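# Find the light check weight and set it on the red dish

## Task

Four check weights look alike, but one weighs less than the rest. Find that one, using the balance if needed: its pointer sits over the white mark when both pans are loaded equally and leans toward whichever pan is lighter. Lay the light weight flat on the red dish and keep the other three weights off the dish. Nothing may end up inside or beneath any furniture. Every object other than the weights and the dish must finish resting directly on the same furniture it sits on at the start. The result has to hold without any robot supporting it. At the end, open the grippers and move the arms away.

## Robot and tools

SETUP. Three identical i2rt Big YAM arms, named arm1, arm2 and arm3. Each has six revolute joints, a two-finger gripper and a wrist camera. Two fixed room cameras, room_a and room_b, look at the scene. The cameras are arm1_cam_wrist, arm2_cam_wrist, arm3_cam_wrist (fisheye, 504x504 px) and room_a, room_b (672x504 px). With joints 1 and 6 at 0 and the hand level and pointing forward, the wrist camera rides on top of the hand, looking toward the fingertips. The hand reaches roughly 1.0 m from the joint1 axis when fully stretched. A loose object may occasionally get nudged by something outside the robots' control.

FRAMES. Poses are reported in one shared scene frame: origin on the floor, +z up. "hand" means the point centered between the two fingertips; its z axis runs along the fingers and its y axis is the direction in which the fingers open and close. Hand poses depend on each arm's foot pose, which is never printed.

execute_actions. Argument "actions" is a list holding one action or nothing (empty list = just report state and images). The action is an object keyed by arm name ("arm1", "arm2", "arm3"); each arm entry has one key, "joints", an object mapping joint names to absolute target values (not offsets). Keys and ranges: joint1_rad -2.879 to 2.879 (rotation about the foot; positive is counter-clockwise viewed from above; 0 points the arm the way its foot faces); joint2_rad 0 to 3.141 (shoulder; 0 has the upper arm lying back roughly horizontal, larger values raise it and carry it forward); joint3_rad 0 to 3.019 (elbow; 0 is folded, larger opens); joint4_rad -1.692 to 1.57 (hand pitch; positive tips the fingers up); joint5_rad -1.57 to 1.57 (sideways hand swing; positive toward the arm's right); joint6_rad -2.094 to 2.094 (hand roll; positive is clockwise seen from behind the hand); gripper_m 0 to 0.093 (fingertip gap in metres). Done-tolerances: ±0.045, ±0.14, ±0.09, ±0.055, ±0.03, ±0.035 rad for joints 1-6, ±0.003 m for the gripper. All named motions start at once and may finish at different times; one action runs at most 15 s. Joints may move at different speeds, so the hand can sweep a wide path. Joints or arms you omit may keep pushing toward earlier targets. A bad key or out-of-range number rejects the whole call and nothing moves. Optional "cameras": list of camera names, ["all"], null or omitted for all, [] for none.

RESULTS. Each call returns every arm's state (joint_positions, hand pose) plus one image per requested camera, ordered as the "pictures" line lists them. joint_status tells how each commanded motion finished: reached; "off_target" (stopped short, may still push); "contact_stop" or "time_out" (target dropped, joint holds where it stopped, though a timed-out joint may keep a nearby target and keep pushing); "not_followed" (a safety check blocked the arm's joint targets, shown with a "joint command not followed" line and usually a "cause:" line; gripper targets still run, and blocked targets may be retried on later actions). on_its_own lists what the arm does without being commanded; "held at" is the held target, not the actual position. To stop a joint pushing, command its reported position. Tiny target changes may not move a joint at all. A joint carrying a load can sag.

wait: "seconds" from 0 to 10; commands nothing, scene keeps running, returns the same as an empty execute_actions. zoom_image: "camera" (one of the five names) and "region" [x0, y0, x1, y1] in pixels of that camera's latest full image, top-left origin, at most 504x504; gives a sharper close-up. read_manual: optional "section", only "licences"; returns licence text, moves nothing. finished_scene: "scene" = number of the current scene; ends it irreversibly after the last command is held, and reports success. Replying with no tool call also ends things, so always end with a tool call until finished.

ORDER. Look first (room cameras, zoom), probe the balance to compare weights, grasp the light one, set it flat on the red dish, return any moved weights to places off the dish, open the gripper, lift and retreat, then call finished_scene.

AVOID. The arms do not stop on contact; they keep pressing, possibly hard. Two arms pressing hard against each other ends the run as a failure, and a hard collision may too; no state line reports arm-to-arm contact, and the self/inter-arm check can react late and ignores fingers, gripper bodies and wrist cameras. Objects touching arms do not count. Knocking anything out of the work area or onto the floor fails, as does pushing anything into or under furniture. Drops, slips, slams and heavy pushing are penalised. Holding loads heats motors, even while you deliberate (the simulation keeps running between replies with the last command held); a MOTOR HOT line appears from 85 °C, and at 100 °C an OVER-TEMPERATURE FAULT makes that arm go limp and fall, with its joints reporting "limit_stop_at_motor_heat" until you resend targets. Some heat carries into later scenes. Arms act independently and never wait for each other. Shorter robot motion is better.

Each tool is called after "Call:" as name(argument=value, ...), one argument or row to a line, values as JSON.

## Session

Call:
execute_actions(
  actions=[],
)

Scene clock: 0.00 s.
Motor temperatures (°C, as the motors report them): arm1=[18 18 24 20 18 18] | arm2=[19 22 26 19 20 17] | arm3=[17 23 31 18 19 20]
arm1.joint_positions: joint1_rad=+0.815 joint2_rad=+0.531 joint3_rad=+1.542 joint4_rad=-1.472 joint5_rad=+0.064 joint6_rad=-0.339 gripper_m=+0.094
arm1.joint_status: not commanded
arm1.hand: x=-0.7397 y=+0.8131 z=+1.4242 quat_wxyz=(-0.428, +0.714, -0.458, -0.312) (m; scene frame)
arm2.joint_positions: joint1_rad=+0.497 joint2_rad=+0.280 joint3_rad=+1.668 joint4_rad=-1.300 joint5_rad=-0.009 joint6_rad=-0.495 gripper_m=+0.094
arm2.joint_status: not commanded
arm2.hand: x=-0.0379 y=+0.1216 z=+1.6254 quat_wxyz=(-0.654, +0.559, -0.385, -0.336) (m; scene frame)
arm3.joint_positions: joint1_rad=-0.611 joint2_rad=+0.406 joint3_rad=+1.698 joint4_rad=-1.272 joint5_rad=-0.085 joint6_rad=-0.630 gripper_m=+0.095
arm3.joint_status: not commanded
arm3.hand: x=+0.7257 y=-0.8042 z=+1.5343 quat_wxyz=(+0.153, -0.639, -0.279, +0.700) (m; scene frame)
pictures: arm1_cam_wrist, arm2_cam_wrist, arm3_cam_wrist, room_a, room_b
Images, in order (width x height): arm1_cam_wrist 504x504, arm2_cam_wrist 504x504, arm3_cam_wrist 504x504, room_a 672x504, room_b 672x504.

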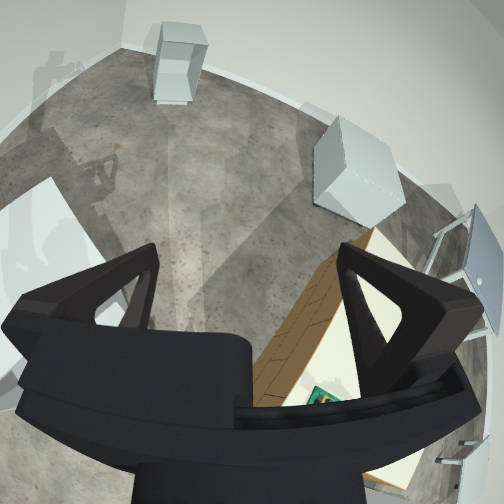

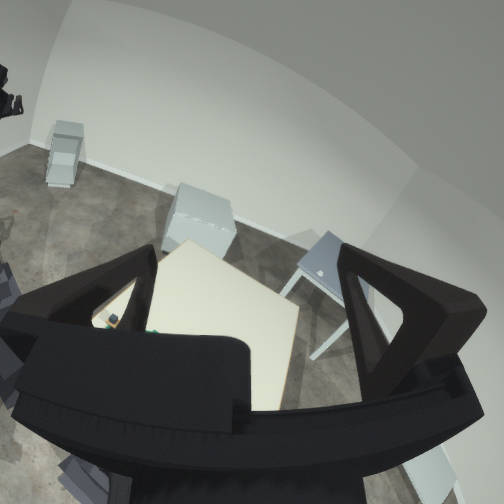

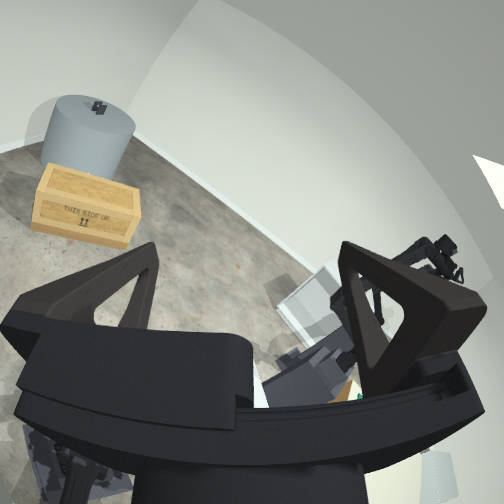

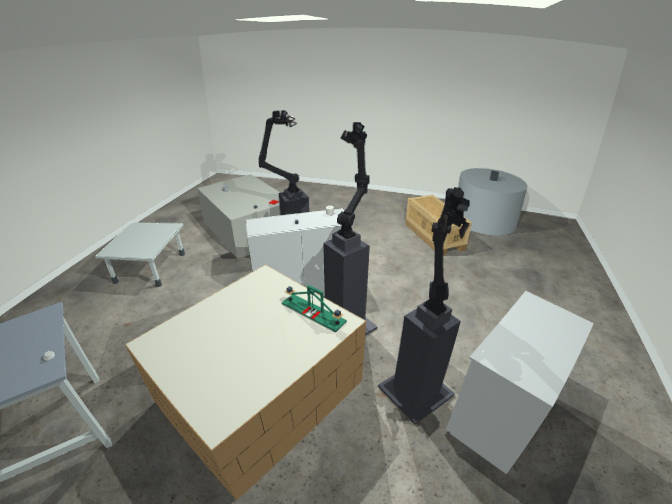

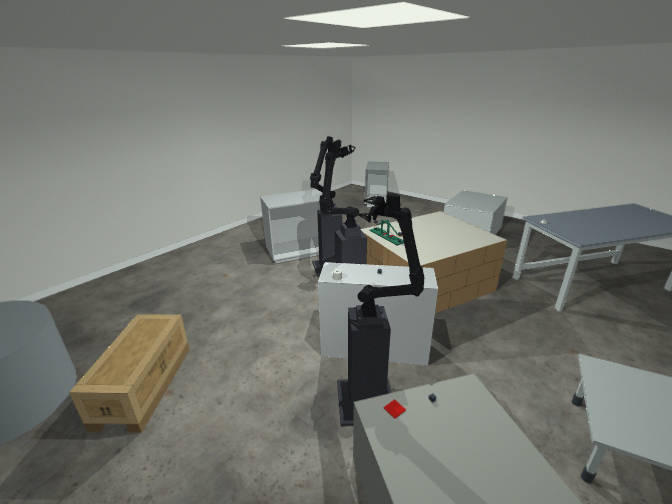

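Call:
zoom_image(
  camera="room_a",
  region=[270, 275, 360, 340],
)

Call:
zoom_image(
  camera="room_a",
  region=[190, 165, 370, 275],
)

Call:
zoom_image(
  camera="room_b",
  region=[300, 200, 520, 440],
)

Region (270, 275, 360, 340) of room_a's 672x504 image, scaled by 5.600, with more detail than that image has.

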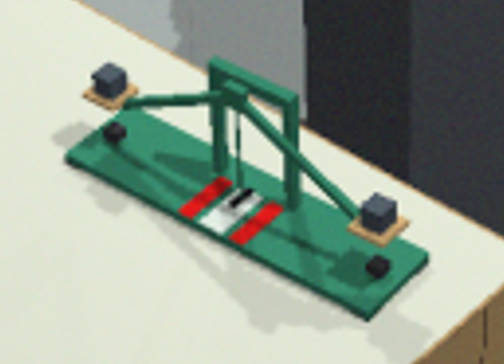

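Region (190, 165, 370, 275) of room_a's 672x504 image, scaled by 2.800, with more detail than that image has.

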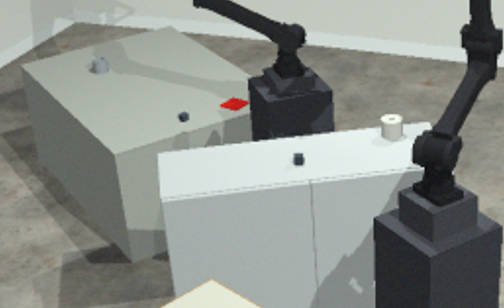

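Region (300, 200, 520, 440) of room_b's 672x504 image, scaled by 2.100, with more detail than that image has; it fills the left 462 columns of this view, and the rest is white.

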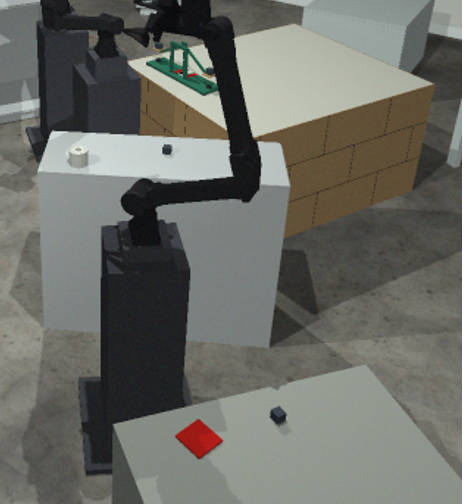

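Call:
execute_actions(
  actions=[
    {"arm1": {"joints": {"joint1_rad": -0.774, "joint2_rad": 2.08, "joint3_rad": 1.70, "joint4_rad": -1.165, "joint5_rad": 0, "joint6_rad": 0.4, "gripper_m": 0.07}}, "arm2": {"joints": {"joint1_rad": -1.52, "joint2_rad": 2.02, "joint3_rad": 1.635, "joint4_rad": -1.17, "joint5_rad": 0, "joint6_rad": 0, "gripper_m": 0.07}}, "arm3": {"joints": {"joint1_rad": 2.1, "joint2_rad": 1.99, "joint3_rad": 1.385, "joint4_rad": -0.95, "joint5_rad": 0, "joint6_rad": 0, "gripper_m": 0.07}}},
  ],
)

Scene clock: 122.57 s.
Motor temperatures (°C, as the motors report them): arm1=[18 19 28 20 18 18] | arm2=[19 23 27 20 20 17] | arm3=[17 23 33 19 19 20]
arm1.joint_positions: joint1_rad=-0.780 joint2_rad=+2.083 joint3_rad=+1.678 joint4_rad=-1.165 joint5_rad=+0.000 joint6_rad=+0.385 gripper_m=+0.070
arm1.joint_status: all done
arm1.hand: x=-0.1176 y=+0.7280 z=+0.8587 quat_wxyz=(+0.001, -0.139, -0.990, -0.002) (m; scene frame)
arm2.joint_positions: joint1_rad=-1.533 joint2_rad=+1.999 joint3_rad=+1.637 joint4_rad=-1.164 joint5_rad=+0.002 joint6_rad=-0.006 gripper_m=+0.070
arm2.joint_status: all done
arm2.hand: x=+0.4655 y=-0.2171 z=+0.9943 quat_wxyz=(-0.020, -0.291, -0.956, +0.012) (m; scene frame)
arm3.joint_positions: joint1_rad=+2.108 joint2_rad=+2.004 joint3_rad=+1.387 joint4_rad=-0.956 joint5_rad=-0.001 joint6_rad=-0.009 gripper_m=+0.070
arm3.joint_status: all done
arm3.hand: x=+1.2968 y=-0.9579 z=+0.7957 quat_wxyz=(+0.004, -0.150, -0.989, +0.003) (m; scene frame)
pictures: arm1_cam_wrist, arm2_cam_wrist, arm3_cam_wrist, room_a, room_b
Images, in order (width x height): arm1_cam_wrist 504x504, arm2_cam_wrist 504x504, arm3_cam_wrist 504x504, room_a 672x504, room_b 672x504.

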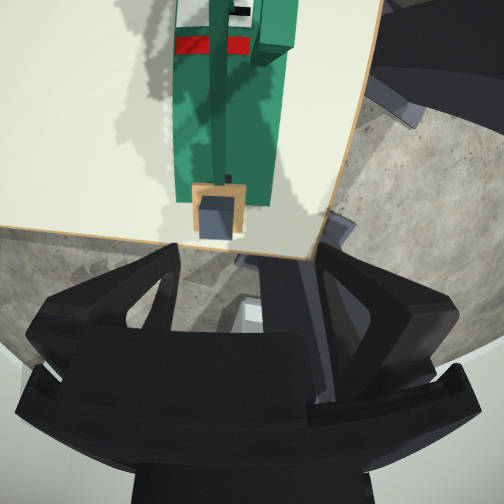

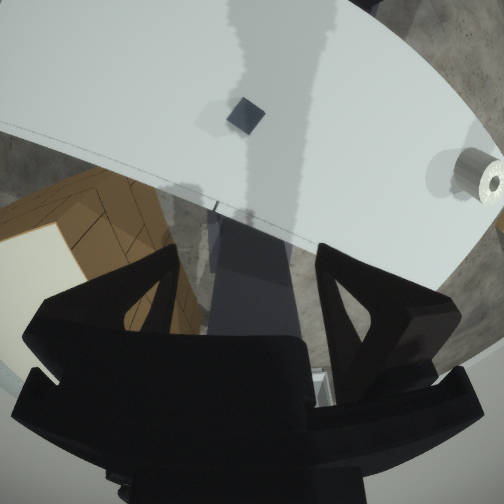

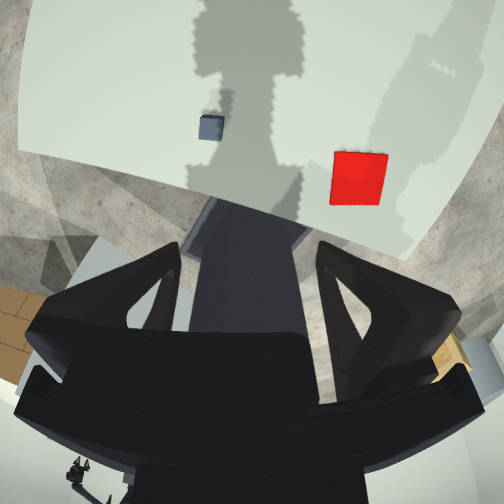

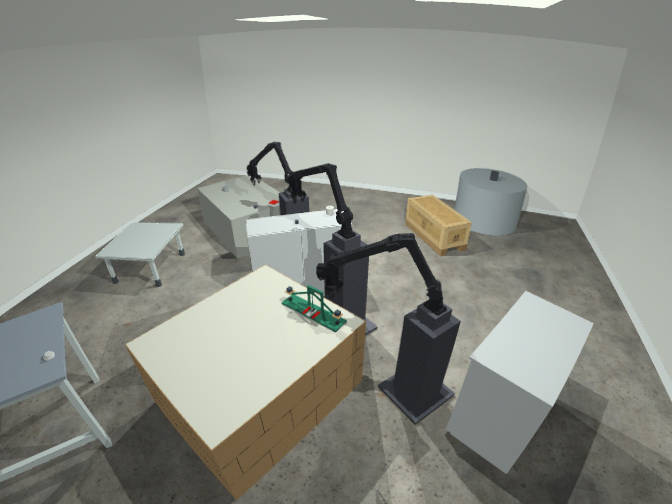

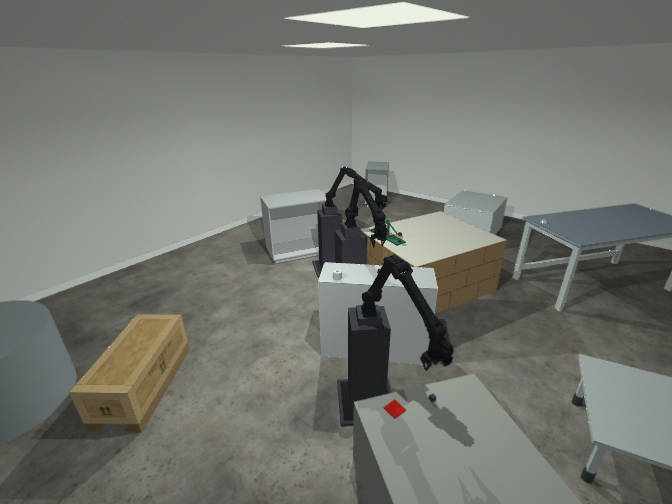

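Call:
zoom_image(
  camera="arm1_cam_wrist",
  region=[160, 150, 340, 330],
)

Call:
zoom_image(
  camera="arm2_cam_wrist",
  region=[210, 80, 282, 152],
)

Call:
zoom_image(
  camera="arm3_cam_wrist",
  region=[175, 92, 247, 164],
)

Call:
zoom_image(
  camera="arm3_cam_wrist",
  region=[310, 130, 410, 230],
)

Region (160, 150, 340, 330) of arm1_cam_wrist's 504x504 image, scaled by 2.800, with more detail than that image has.

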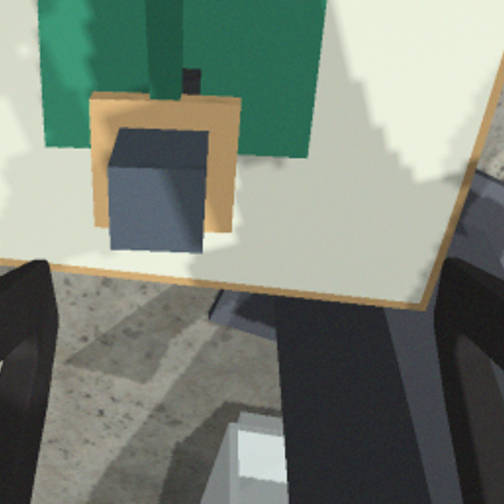

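Region (210, 80, 282, 152) of arm2_cam_wrist's 504x504 image, scaled by 7.000, with more detail than that image has.

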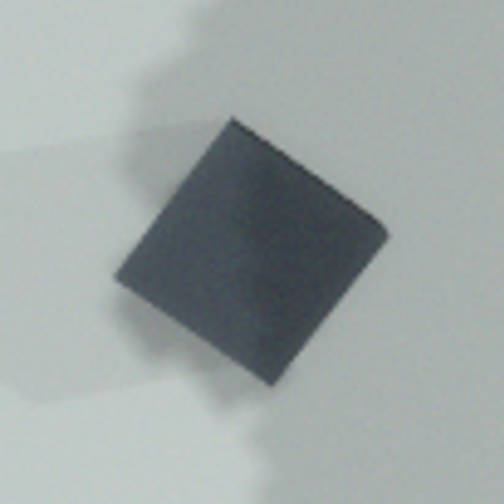

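Region (175, 92, 247, 164) of arm3_cam_wrist's 504x504 image, scaled by 7.000, with more detail than that image has.

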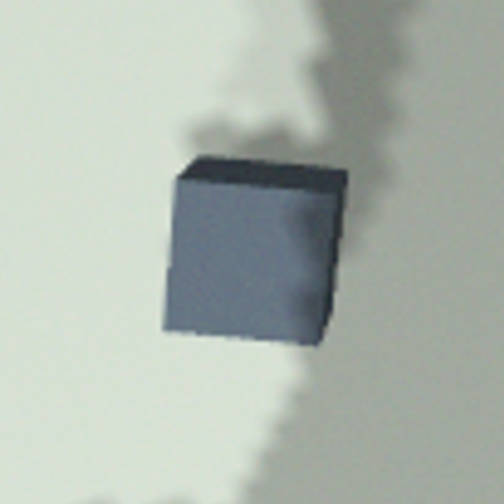

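Region (310, 130, 410, 230) of arm3_cam_wrist's 504x504 image, scaled by 5.040, with more detail than that image has.

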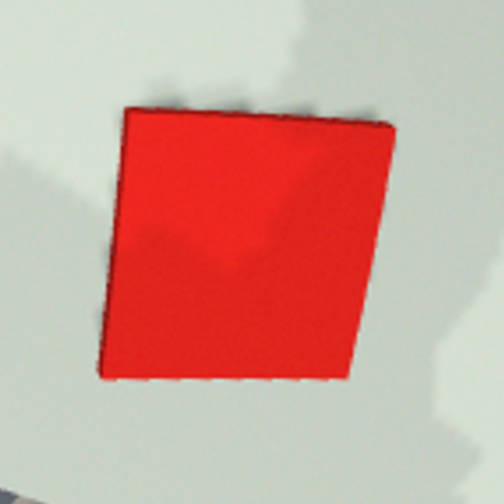

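Call:
execute_actions(
  actions=[
    {"arm1": {"joints": {"joint1_rad": -0.703, "joint2_rad": 2.11, "joint3_rad": 1.52, "joint4_rad": -0.97, "joint6_rad": 0.54}}, "arm2": {"joints": {"joint1_rad": -1.52, "joint2_rad": 2.32, "joint3_rad": 1.775, "joint4_rad": -0.987, "joint6_rad": 0.648}}, "arm3": {"joints": {"joint1_rad": 2.198, "joint2_rad": 2.45, "joint3_rad": 1.51, "joint4_rad": -0.595, "joint6_rad": 0.235}}},
  ],
  cameras=["arm1_cam_wrist", "arm2_cam_wrist", "arm3_cam_wrist"],
)

Scene clock: 210.03 s.
Motor temperatures (°C, as the motors report them): arm1=[18 26 31 20 18 18] | arm2=[19 27 31 19 20 17] | arm3=[17 28 34 19 19 20]
arm1.joint_positions: joint1_rad=-0.696 joint2_rad=+2.120 joint3_rad=+1.507 joint4_rad=-0.988 joint5_rad=+0.000 joint6_rad=+0.524 gripper_m=+0.070
arm1.joint_status: all done
arm1.hand: x=-0.1600 y=+0.7727 z=+0.7807 quat_wxyz=(+0.015, -0.166, -0.986, +0.003) (m; scene frame)
arm2.joint_positions: joint1_rad=-1.533 joint2_rad=+2.321 joint3_rad=+1.760 joint4_rad=-0.994 joint5_rad=+0.002 joint6_rad=+0.640 gripper_m=+0.070
arm2.joint_status: all done
arm2.hand: x=+0.5048 y=-0.2453 z=+0.8410 quat_wxyz=(-0.009, -0.579, -0.815, +0.005) (m; scene frame)
arm3.joint_positions: joint1_rad=+2.206 joint2_rad=+2.454 joint3_rad=+1.488 joint4_rad=-0.611 joint5_rad=-0.001 joint6_rad=+0.226 gripper_m=+0.070
arm3.joint_status: all done
arm3.hand: x=+1.3283 y=-0.9107 z=+0.5742 quat_wxyz=(+0.006, -0.218, -0.976, +0.003) (m; scene frame)
pictures: arm1_cam_wrist, arm2_cam_wrist, arm3_cam_wrist
Images, in order (width x height): arm1_cam_wrist 504x504, arm2_cam_wrist 504x504, arm3_cam_wrist 504x504.

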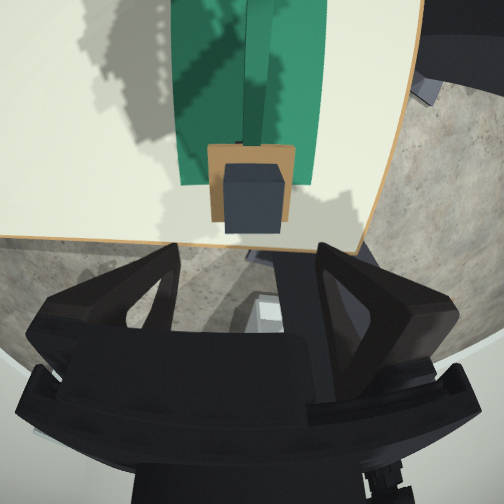

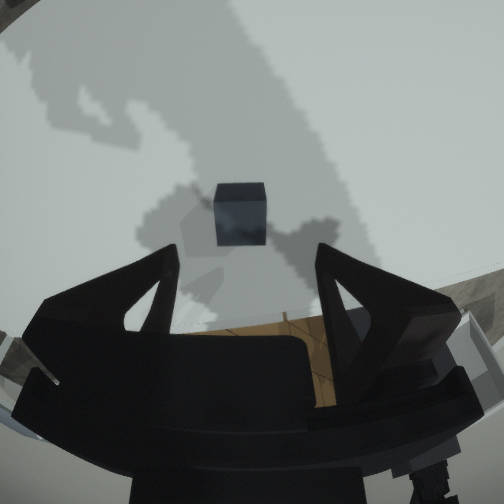

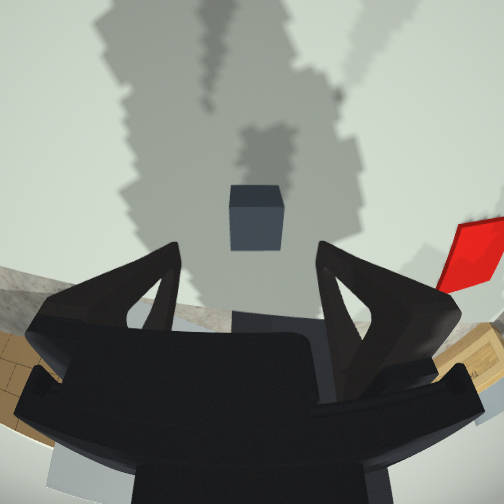

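Call:
zoom_image(
  camera="arm1_cam_wrist",
  region=[190, 130, 316, 256],
)

Call:
zoom_image(
  camera="arm2_cam_wrist",
  region=[190, 150, 316, 276],
)

Call:
zoom_image(
  camera="arm3_cam_wrist",
  region=[190, 150, 316, 276],
)

Region (190, 130, 316, 256) of arm1_cam_wrist's 504x504 image, scaled by 4.000, with more detail than that image has.

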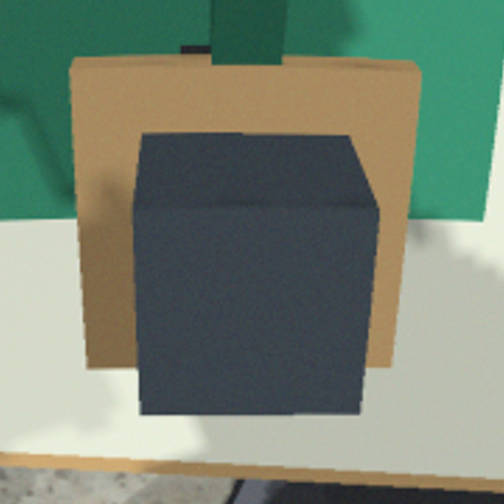

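Region (190, 150, 316, 276) of arm2_cam_wrist's 504x504 image, scaled by 4.000, with more detail than that image has.

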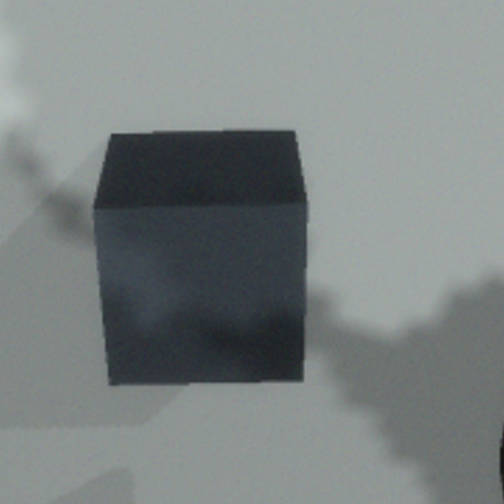

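Region (190, 150, 316, 276) of arm3_cam_wrist's 504x504 image, scaled by 4.000, with more detail than that image has.

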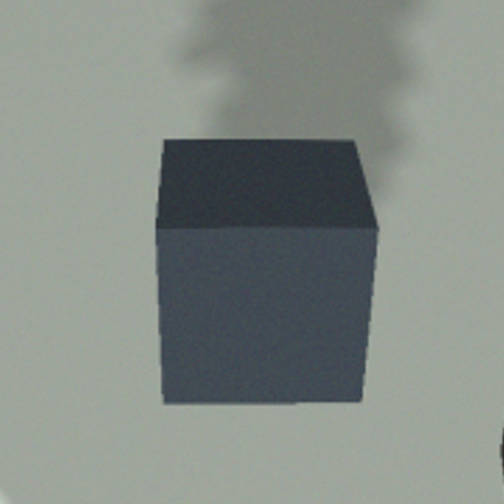

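Call:
execute_actions(
  actions=[
    {"arm1": {"joints": {"joint1_rad": -0.722, "joint2_rad": 2.178, "joint4_rad": -0.872}}, "arm2": {"joints": {"joint1_rad": -1.51, "joint2_rad": 2.42, "joint4_rad": -0.913}}, "arm3": {"joints": {"joint1_rad": 2.188, "joint2_rad": 2.543, "joint3_rad": 1.548, "joint4_rad": -0.536}}},
  ],
  cameras=["arm1_cam_wrist", "arm2_cam_wrist", "arm3_cam_wrist"],
)

Scene clock: 274.33 s.
Motor temperatures (°C, as the motors report them): arm1=[18 27 30 20 18 18] | arm2=[19 30 32 19 20 17] | arm3=[17 30 34 19 19 20]
arm1.joint_positions: joint1_rad=-0.712 joint2_rad=+2.182 joint3_rad=+1.507 joint4_rad=-0.891 joint5_rad=+0.000 joint6_rad=+0.524 gripper_m=+0.070
arm1.joint_status: all done
arm1.hand: x=-0.1468 y=+0.7660 z=+0.7453 quat_wxyz=(-0.001, -0.174, -0.985, -0.003) (m; scene frame)
arm2.joint_positions: joint1_rad=-1.524 joint2_rad=+2.392 joint3_rad=+1.760 joint4_rad=-0.923 joint5_rad=+0.002 joint6_rad=+0.641 gripper_m=+0.070
arm2.joint_status: all done
arm2.hand: x=+0.5080 y=-0.2410 z=+0.7956 quat_wxyz=(-0.008, -0.576, -0.817, +0.005) (m; scene frame)
arm3.joint_positions: joint1_rad=+2.196 joint2_rad=+2.546 joint3_rad=+1.531 joint4_rad=-0.550 joint5_rad=-0.001 joint6_rad=+0.227 gripper_m=+0.070
arm3.joint_status: all done
arm3.hand: x=+1.3300 y=-0.9174 z=+0.5326 quat_wxyz=(+0.000, -0.223, -0.975, +0.003) (m; scene frame)
pictures: arm1_cam_wrist, arm2_cam_wrist, arm3_cam_wrist
Images, in order (width x height): arm1_cam_wrist 504x504, arm2_cam_wrist 504x504, arm3_cam_wrist 504x504.

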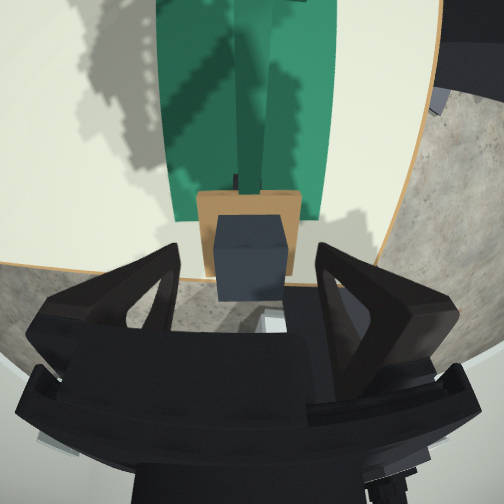

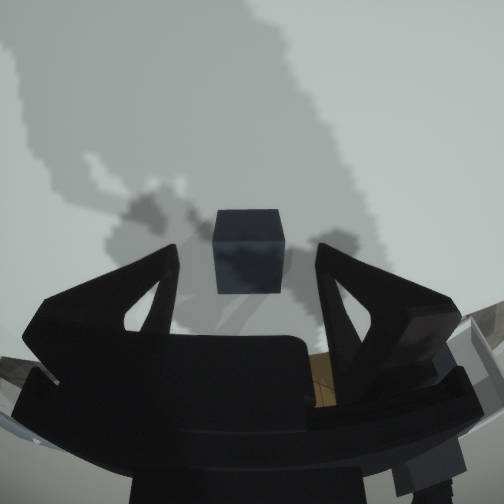

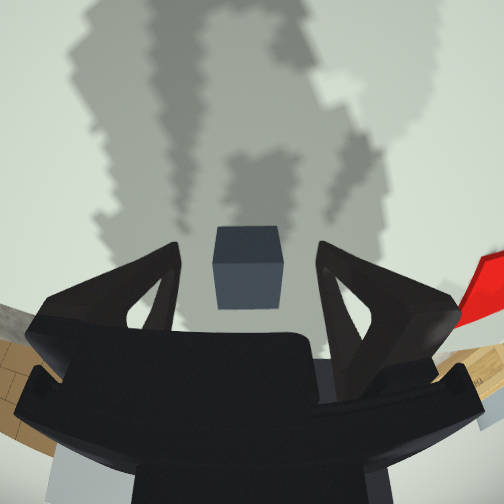

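Call:
execute_actions(
  actions=[
    {"arm1": {"joints": {"gripper_m": 0.02}}, "arm2": {"joints": {"gripper_m": 0.02}}, "arm3": {"joints": {"gripper_m": 0.02}}},
  ],
  cameras=["arm1_cam_wrist", "arm2_cam_wrist", "arm3_cam_wrist"],
)

Scene clock: 280.43 s.
Motor temperatures (°C, as the motors report them): arm1=[18 27 30 20 18 18] | arm2=[19 30 32 19 20 17] | arm3=[17 30 34 19 19 20]
arm1.joint_positions: joint1_rad=-0.712 joint2_rad=+2.182 joint3_rad=+1.507 joint4_rad=-0.891 joint5_rad=+0.001 joint6_rad=+0.525 gripper_m=+0.029
arm1.joint_status: gripper_m off_target (ended at +0.029, target +0.020)
arm1.hand: x=-0.1466 y=+0.7658 z=+0.7453 quat_wxyz=(-0.002, -0.175, -0.985, -0.003) (m; scene frame)
arm2.joint_positions: joint1_rad=-1.524 joint2_rad=+2.392 joint3_rad=+1.760 joint4_rad=-0.922 joint5_rad=+0.002 joint6_rad=+0.641 gripper_m=+0.029
arm2.joint_status: gripper_m off_target (ended at +0.029, target +0.020)
arm2.hand: x=+0.5082 y=-0.2409 z=+0.7956 quat_wxyz=(-0.009, -0.576, -0.817, +0.005) (m; scene frame)
arm3.joint_positions: joint1_rad=+2.196 joint2_rad=+2.546 joint3_rad=+1.531 joint4_rad=-0.550 joint5_rad=-0.001 joint6_rad=+0.227 gripper_m=+0.030
arm3.joint_status: gripper_m off_target (ended at +0.030, target +0.020)
arm3.hand: x=+1.3300 y=-0.9174 z=+0.5326 quat_wxyz=(+0.000, -0.223, -0.975, +0.003) (m; scene frame)
pictures: arm1_cam_wrist, arm2_cam_wrist, arm3_cam_wrist
Images, in order (width x height): arm1_cam_wrist 504x504, arm2_cam_wrist 504x504, arm3_cam_wrist 504x504.

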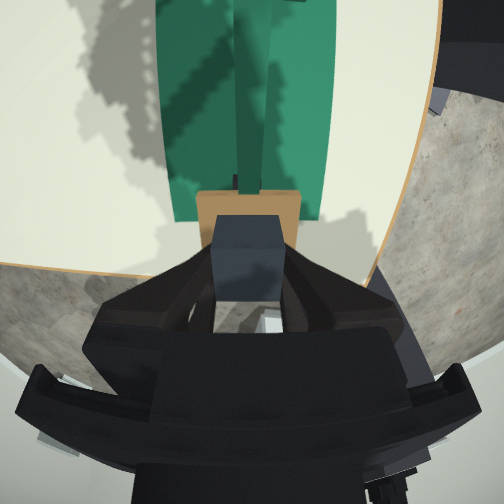

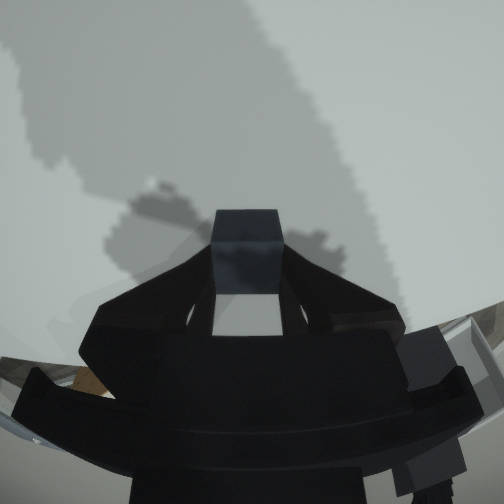

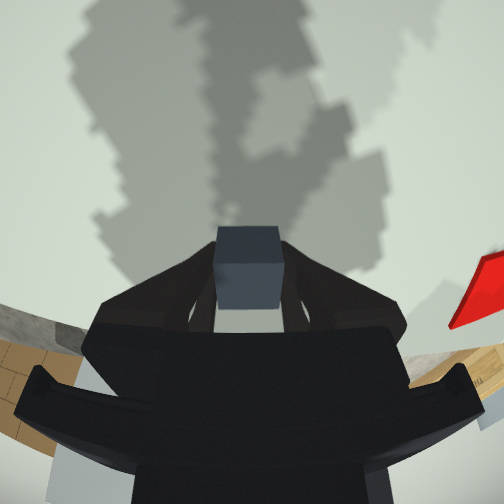

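Call:
execute_actions(
  actions=[
    {"arm1": {"joints": {"joint2_rad": 2.05, "joint4_rad": -1.025, "gripper_m": 0.02}}, "arm2": {"joints": {"joint1_rad": 0.1, "joint2_rad": 2.17, "joint4_rad": -1.175, "joint6_rad": -1.08, "gripper_m": 0.02}}, "arm3": {"joints": {"joint1_rad": 1.767, "joint2_rad": 2.39, "joint3_rad": 1.345, "joint4_rad": -0.475, "gripper_m": 0.02}}},
  ],
  cameras=["arm1_cam_wrist", "arm2_cam_wrist", "arm3_cam_wrist", "room_a"],
)

Scene clock: 356.93 s.
Motor temperatures (°C, as the motors report them): arm1=[18 29 30 20 18 18] | arm2=[19 31 32 19 20 17] | arm3=[17 31 33 19 19 20]
arm1.joint_positions: joint1_rad=-0.712 joint2_rad=+2.055 joint3_rad=+1.506 joint4_rad=-1.008 joint5_rad=+0.000 joint6_rad=+0.525 gripper_m=+0.029
arm1.joint_status: gripper_m off_target (ended at +0.029, target +0.020); the others done
arm1.hand: x=-0.1534 y=+0.7643 z=+0.8171 quat_wxyz=(-0.006, -0.175, -0.985, -0.004) (m; scene frame)
arm2.joint_positions: joint1_rad=+0.110 joint2_rad=+2.148 joint3_rad=+1.780 joint4_rad=-1.165 joint5_rad=-0.002 joint6_rad=-1.072 gripper_m=+0.029
arm2.joint_status: gripper_m off_target (ended at +0.029, target +0.020); the others done
arm2.hand: x=+0.2883 y=+0.6886 z=+0.9503 quat_wxyz=(-0.015, +0.872, -0.490, +0.000) (m; scene frame)
arm3.joint_positions: joint1_rad=+1.775 joint2_rad=+2.396 joint3_rad=+1.344 joint4_rad=-0.485 joint5_rad=+0.000 joint6_rad=+0.228 gripper_m=+0.030
arm3.joint_status: gripper_m off_target (ended at +0.030, target +0.020); the others done
arm3.hand: x=+1.2026 y=-1.1158 z=+0.5779 quat_wxyz=(-0.014, -0.422, -0.906, +0.007) (m; scene frame)
pictures: arm1_cam_wrist, arm2_cam_wrist, arm3_cam_wrist, room_a
Images, in order (width x height): arm1_cam_wrist 504x504, arm2_cam_wrist 504x504, arm3_cam_wrist 504x504, room_a 672x504.

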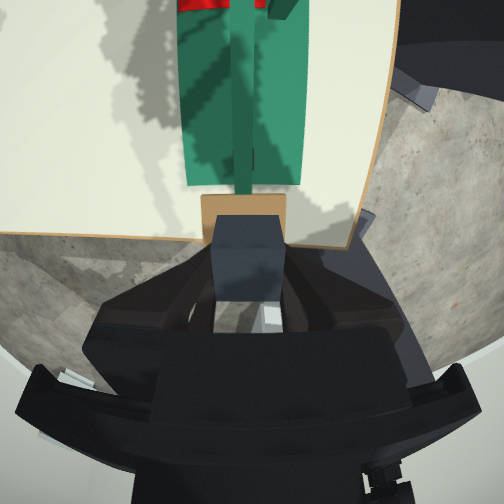

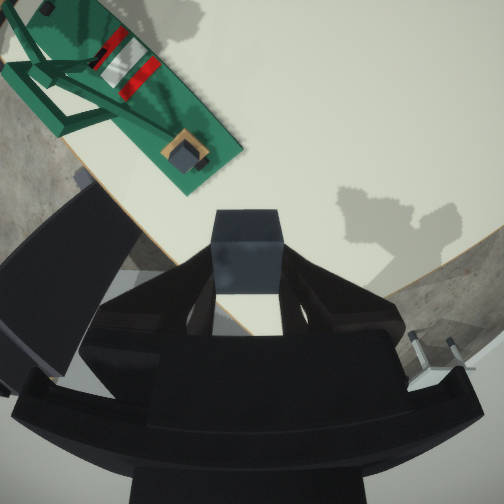

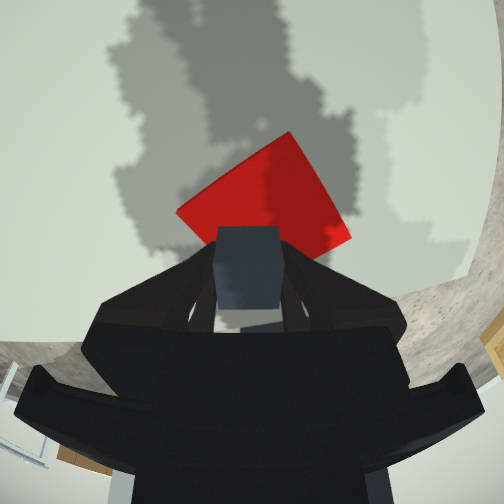

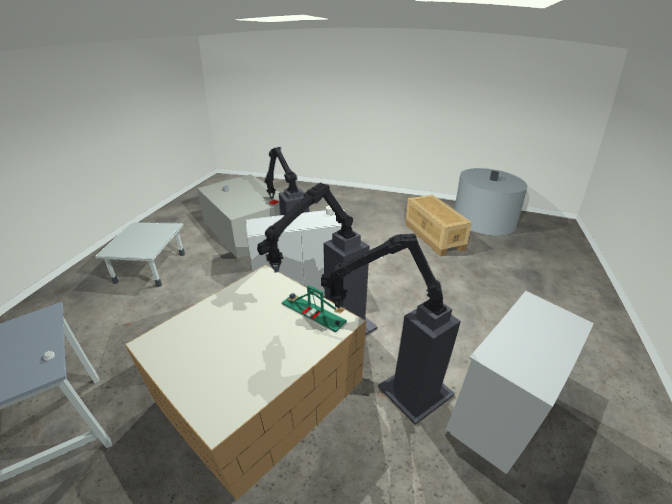

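Call:
execute_actions(
  actions=[
    {"arm1": {"joints": {"joint1_rad": 0.45, "joint2_rad": 1.9, "joint4_rad": -1.2, "gripper_m": 0.02}}, "arm2": {"joints": {"joint1_rad": 0.80, "joint2_rad": 2.24, "joint3_rad": 1.765, "joint4_rad": -1.096, "joint6_rad": -1.04, "gripper_m": 0.02}}, "arm3": {"joints": {"joint1_rad": 1.742, "joint2_rad": 2.465, "joint3_rad": 1.385, "joint4_rad": -0.45, "gripper_m": 0.02}}},
  ],
  cameras=["arm2_cam_wrist", "arm3_cam_wrist", "room_a"],
)

Scene clock: 443.37 s.
Motor temperatures (°C, as the motors report them): arm1=[18 29 31 20 18 18] | arm2=[19 31 32 19 20 17] | arm3=[17 32 31 19 19 20]
arm1.joint_positions: joint1_rad=+0.458 joint2_rad=+1.912 joint3_rad=+1.501 joint4_rad=-1.183 joint5_rad=-0.003 joint6_rad=+0.526 gripper_m=+0.029
arm1.joint_status: gripper_m off_target (ended at +0.029, target +0.020); the others done
arm1.hand: x=-0.6065 y=+1.2054 z=+0.8966 quat_wxyz=(+0.008, +0.397, -0.918, +0.006) (m; scene frame)
arm2.joint_positions: joint1_rad=+0.794 joint2_rad=+2.221 joint3_rad=+1.768 joint4_rad=-1.096 joint5_rad=+0.000 joint6_rad=-1.046 gripper_m=+0.029
arm2.joint_status: gripper_m off_target (ended at +0.029, target +0.020); the others done
arm2.hand: x=-0.1418 y=+0.7706 z=+0.9014 quat_wxyz=(-0.007, +0.983, -0.181, -0.005) (m; scene frame)
arm3.joint_positions: joint1_rad=+1.744 joint2_rad=+2.482 joint3_rad=+1.363 joint4_rad=-0.463 joint5_rad=+0.000 joint6_rad=+0.228 gripper_m=+0.030
arm3.joint_status: gripper_m off_target (ended at +0.030, target +0.020); the others done
arm3.hand: x=+1.1790 y=-1.1188 z=+0.5377 quat_wxyz=(+0.007, -0.436, -0.900, +0.003) (m; scene frame)
pictures: arm2_cam_wrist, arm3_cam_wrist, room_a
Images, in order (width x height): arm2_cam_wrist 504x504, arm3_cam_wrist 504x504, room_a 672x504.

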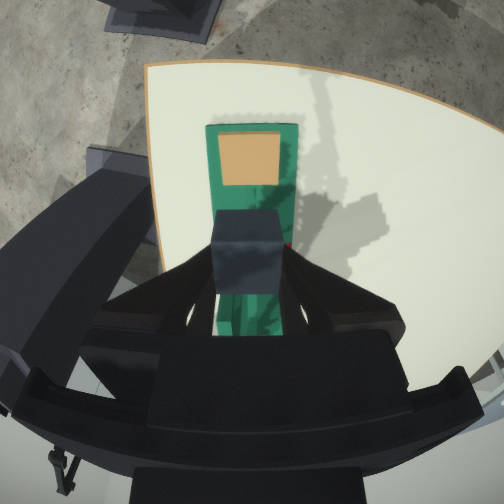

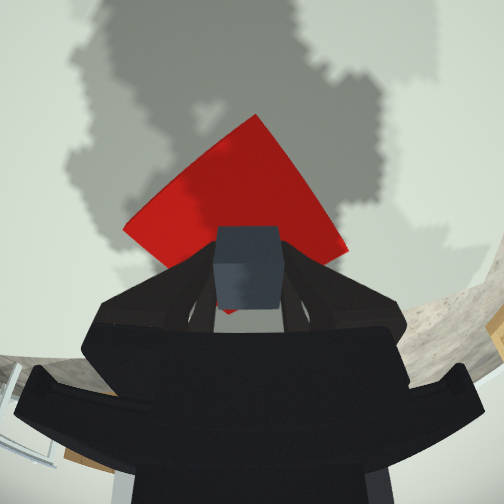

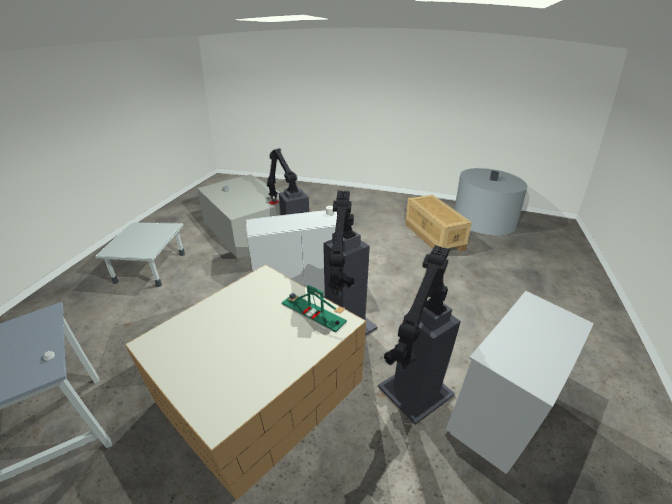

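Call:
zoom_image(
  camera="arm2_cam_wrist",
  region=[185, 105, 325, 245],
)

Call:
zoom_image(
  camera="room_a",
  region=[270, 265, 370, 340],
)

Region (185, 105, 325, 245) of arm2_cam_wrist's 504x504 image, scaled by 3.600, with more detail than that image has.

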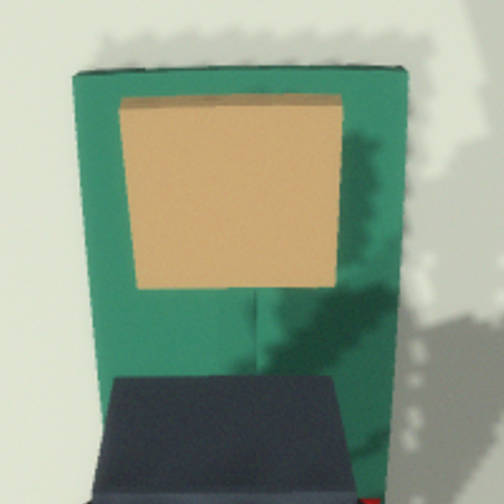

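Region (270, 265, 370, 340) of room_a's 672x504 image, scaled by 5.040, with more detail than that image has; it fills the top 378 rows of this view, and the rest is white.

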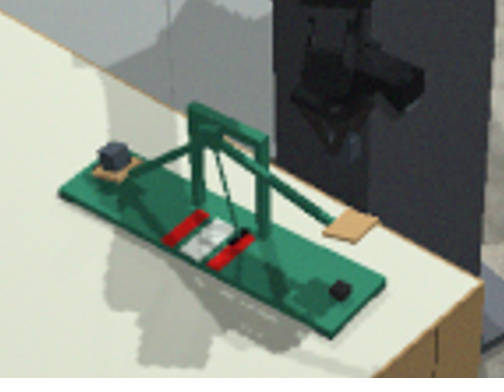

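Call:
execute_actions(
  actions=[
    {"arm2": {"joints": {"joint2_rad": 2.365, "joint3_rad": 1.742, "joint4_rad": -0.928, "gripper_m": 0.02}}, "arm3": {"joints": {"gripper_m": 0.065}}},
  ],
  cameras=["arm2_cam_wrist", "arm3_cam_wrist", "room_a"],
)

Scene clock: 500.10 s.
Motor temperatures (°C, as the motors report them): arm1=[18 30 32 20 18 18] | arm2=[19 32 32 19 20 17] | arm3=[17 33 31 19 19 20]
arm1.joint_positions: joint1_rad=+0.458 joint2_rad=+1.912 joint3_rad=+1.501 joint4_rad=-1.183 joint5_rad=-0.003 joint6_rad=+0.526 gripper_m=+0.029
arm1.joint_status: not commanded
arm1.hand: x=-0.6065 y=+1.2054 z=+0.8966 quat_wxyz=(+0.008, +0.397, -0.918, +0.006) (m; scene frame)
arm2.joint_positions: joint1_rad=+0.794 joint2_rad=+2.357 joint3_rad=+1.733 joint4_rad=-0.936 joint5_rad=+0.000 joint6_rad=-1.046 gripper_m=+0.029
arm2.joint_status: gripper_m off_target (ended at +0.029, target +0.020); the others done
arm2.hand: x=-0.1415 y=+0.7662 z=+0.8044 quat_wxyz=(-0.001, +0.983, -0.181, -0.003) (m; scene frame)
arm3.joint_positions: joint1_rad=+1.744 joint2_rad=+2.481 joint3_rad=+1.363 joint4_rad=-0.463 joint5_rad=+0.000 joint6_rad=+0.228 gripper_m=+0.065
arm3.joint_status: all done
arm3.hand: x=+1.1793 y=-1.1191 z=+0.5383 quat_wxyz=(+0.007, -0.436, -0.900, +0.003) (m; scene frame)
pictures: arm2_cam_wrist, arm3_cam_wrist, room_a
Images, in order (width x height): arm2_cam_wrist 504x504, arm3_cam_wrist 504x504, room_a 672x504.

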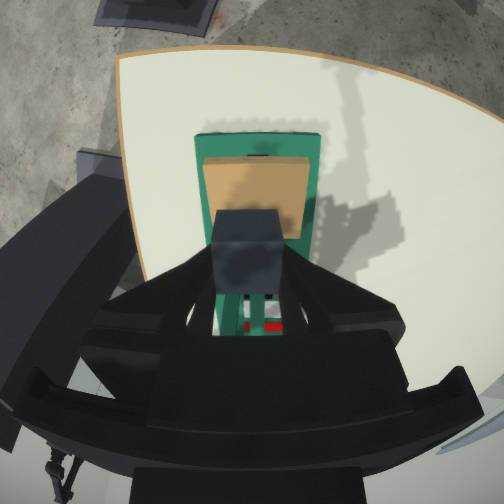

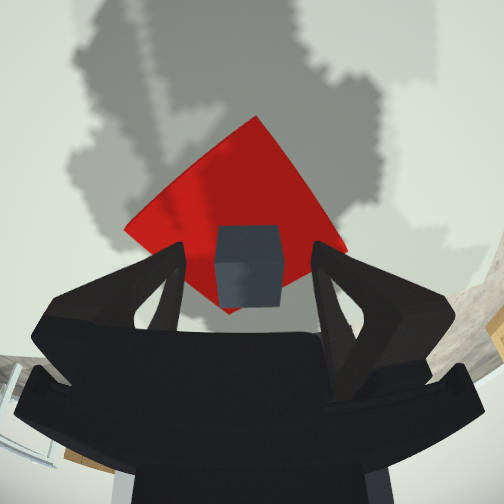

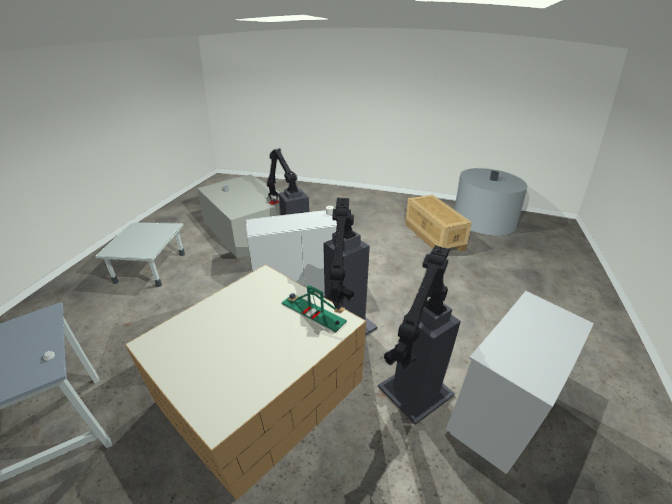

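Call:
zoom_image(
  camera="arm2_cam_wrist",
  region=[180, 125, 340, 305],
)

Region (180, 125, 340, 305) of arm2_cam_wrist's 504x504 image, scaled by 2.800, with more detail than that image has.

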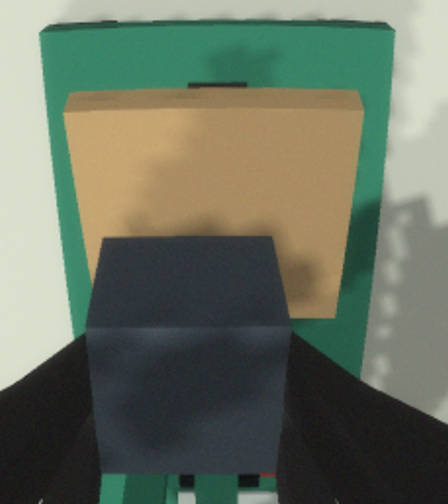

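Call:
execute_actions(
  actions=[
    {"arm2": {"joints": {"joint2_rad": 2.47, "joint3_rad": 1.77, "joint4_rad": -0.84, "gripper_m": 0.02}}},
  ],
  cameras=["arm2_cam_wrist", "room_a"],
)

Call:
zoom_image(
  camera="room_a",
  region=[270, 265, 370, 340],
)

Scene clock: 525.40 s.
Motor temperatures (°C, as the motors report them): arm1=[18 30 32 20 18 18] | arm2=[19 33 32 19 20 17] | arm3=[17 33 31 19 19 20]
arm1.joint_positions: joint1_rad=+0.458 joint2_rad=+1.912 joint3_rad=+1.501 joint4_rad=-1.183 joint5_rad=-0.003 joint6_rad=+0.526 gripper_m=+0.029
arm1.joint_status: not commanded
arm1.hand: x=-0.6065 y=+1.2054 z=+0.8966 quat_wxyz=(+0.008, +0.397, -0.918, +0.006) (m; scene frame)
arm2.joint_positions: joint1_rad=+0.794 joint2_rad=+2.436 joint3_rad=+1.741 joint4_rad=-0.845 joint5_rad=+0.006 joint6_rad=-1.045 gripper_m=+0.029
arm2.joint_status: gripper_m off_target (ended at +0.029, target +0.020); the others done
arm2.hand: x=-0.1413 y=+0.7706 z=+0.7575 quat_wxyz=(-0.012, +0.983, -0.182, -0.003) (m; scene frame)
arm3.joint_positions: joint1_rad=+1.744 joint2_rad=+2.481 joint3_rad=+1.363 joint4_rad=-0.463 joint5_rad=+0.000 joint6_rad=+0.228 gripper_m=+0.065
arm3.joint_status: not commanded
arm3.hand: x=+1.1793 y=-1.1191 z=+0.5383 quat_wxyz=(+0.007, -0.436, -0.900, +0.003) (m; scene frame)
pictures: arm2_cam_wrist, room_a
Images, in order (width x height): arm2_cam_wrist 504x504, room_a 672x504.

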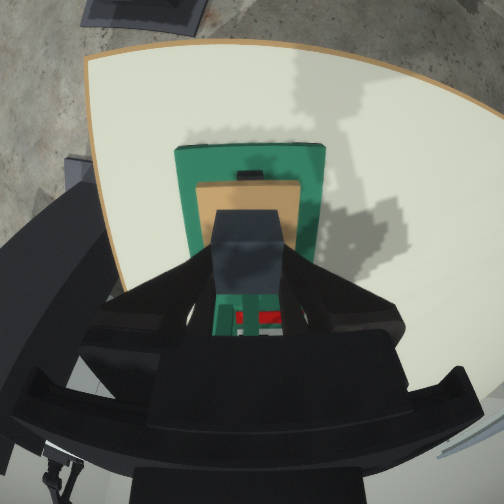

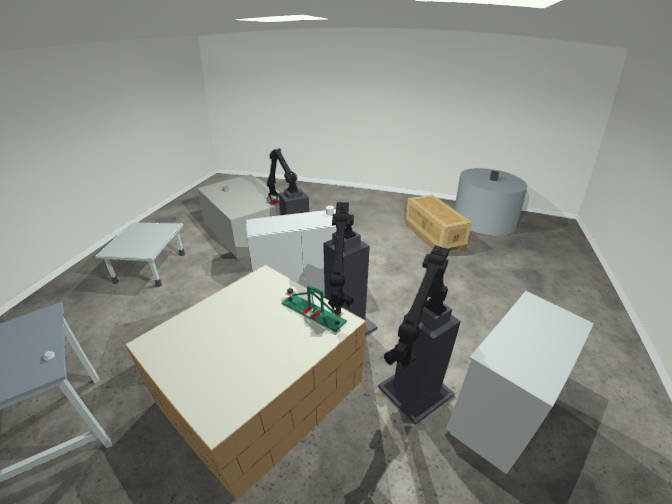

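Region (270, 265, 370, 340) of room_a's 672x504 image, scaled by 5.040, with more detail than that image has; it fills the top 378 rows of this view, and the rest is white.

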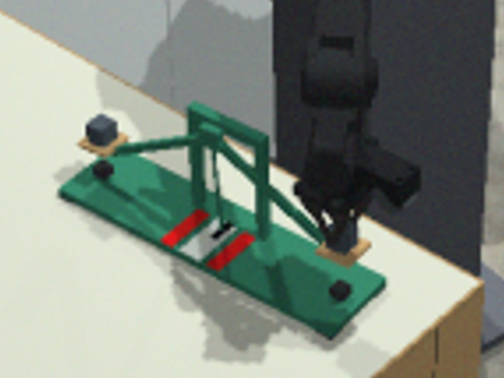

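Call:
execute_actions(
  actions=[
    {"arm2": {"joints": {"joint2_rad": 2.45, "gripper_m": 0.04}}},
  ],
  cameras=["arm2_cam_wrist", "room_a"],
)

Scene clock: 534.60 s.
Motor temperatures (°C, as the motors report them): arm1=[18 30 32 20 18 18] | arm2=[19 33 33 19 20 17] | arm3=[17 33 31 19 19 20]
arm1.joint_positions: joint1_rad=+0.458 joint2_rad=+1.912 joint3_rad=+1.501 joint4_rad=-1.183 joint5_rad=-0.003 joint6_rad=+0.526 gripper_m=+0.029
arm1.joint_status: not commanded
arm1.hand: x=-0.6065 y=+1.2054 z=+0.8966 quat_wxyz=(+0.008, +0.397, -0.918, +0.006) (m; scene frame)
arm2.joint_positions: joint1_rad=+0.794 joint2_rad=+2.435 joint3_rad=+1.744 joint4_rad=-0.845 joint5_rad=-0.001 joint6_rad=-1.045 gripper_m=+0.040
arm2.joint_status: all done
arm2.hand: x=-0.1427 y=+0.7724 z=+0.7589 quat_wxyz=(-0.012, +0.983, -0.182, -0.007) (m; scene frame)
arm3.joint_positions: joint1_rad=+1.744 joint2_rad=+2.481 joint3_rad=+1.363 joint4_rad=-0.463 joint5_rad=+0.000 joint6_rad=+0.228 gripper_m=+0.065
arm3.joint_status: not commanded
arm3.hand: x=+1.1793 y=-1.1191 z=+0.5383 quat_wxyz=(+0.007, -0.436, -0.900, +0.003) (m; scene frame)
pictures: arm2_cam_wrist, room_a
Images, in order (width x height): arm2_cam_wrist 504x504, room_a 672x504.

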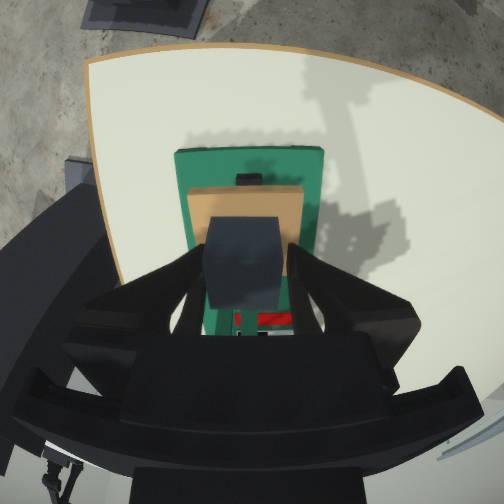

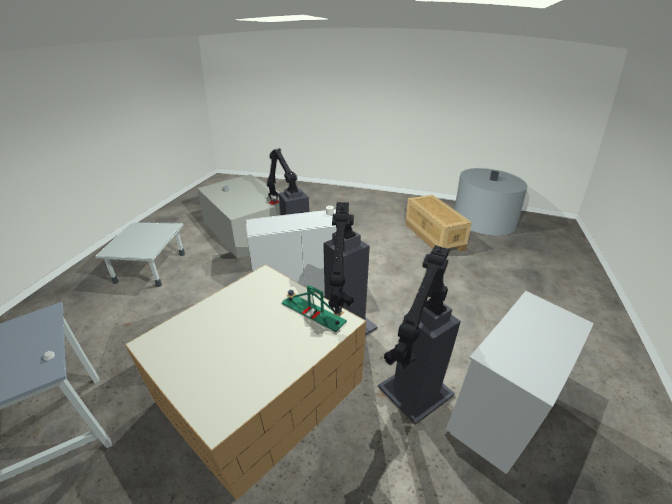

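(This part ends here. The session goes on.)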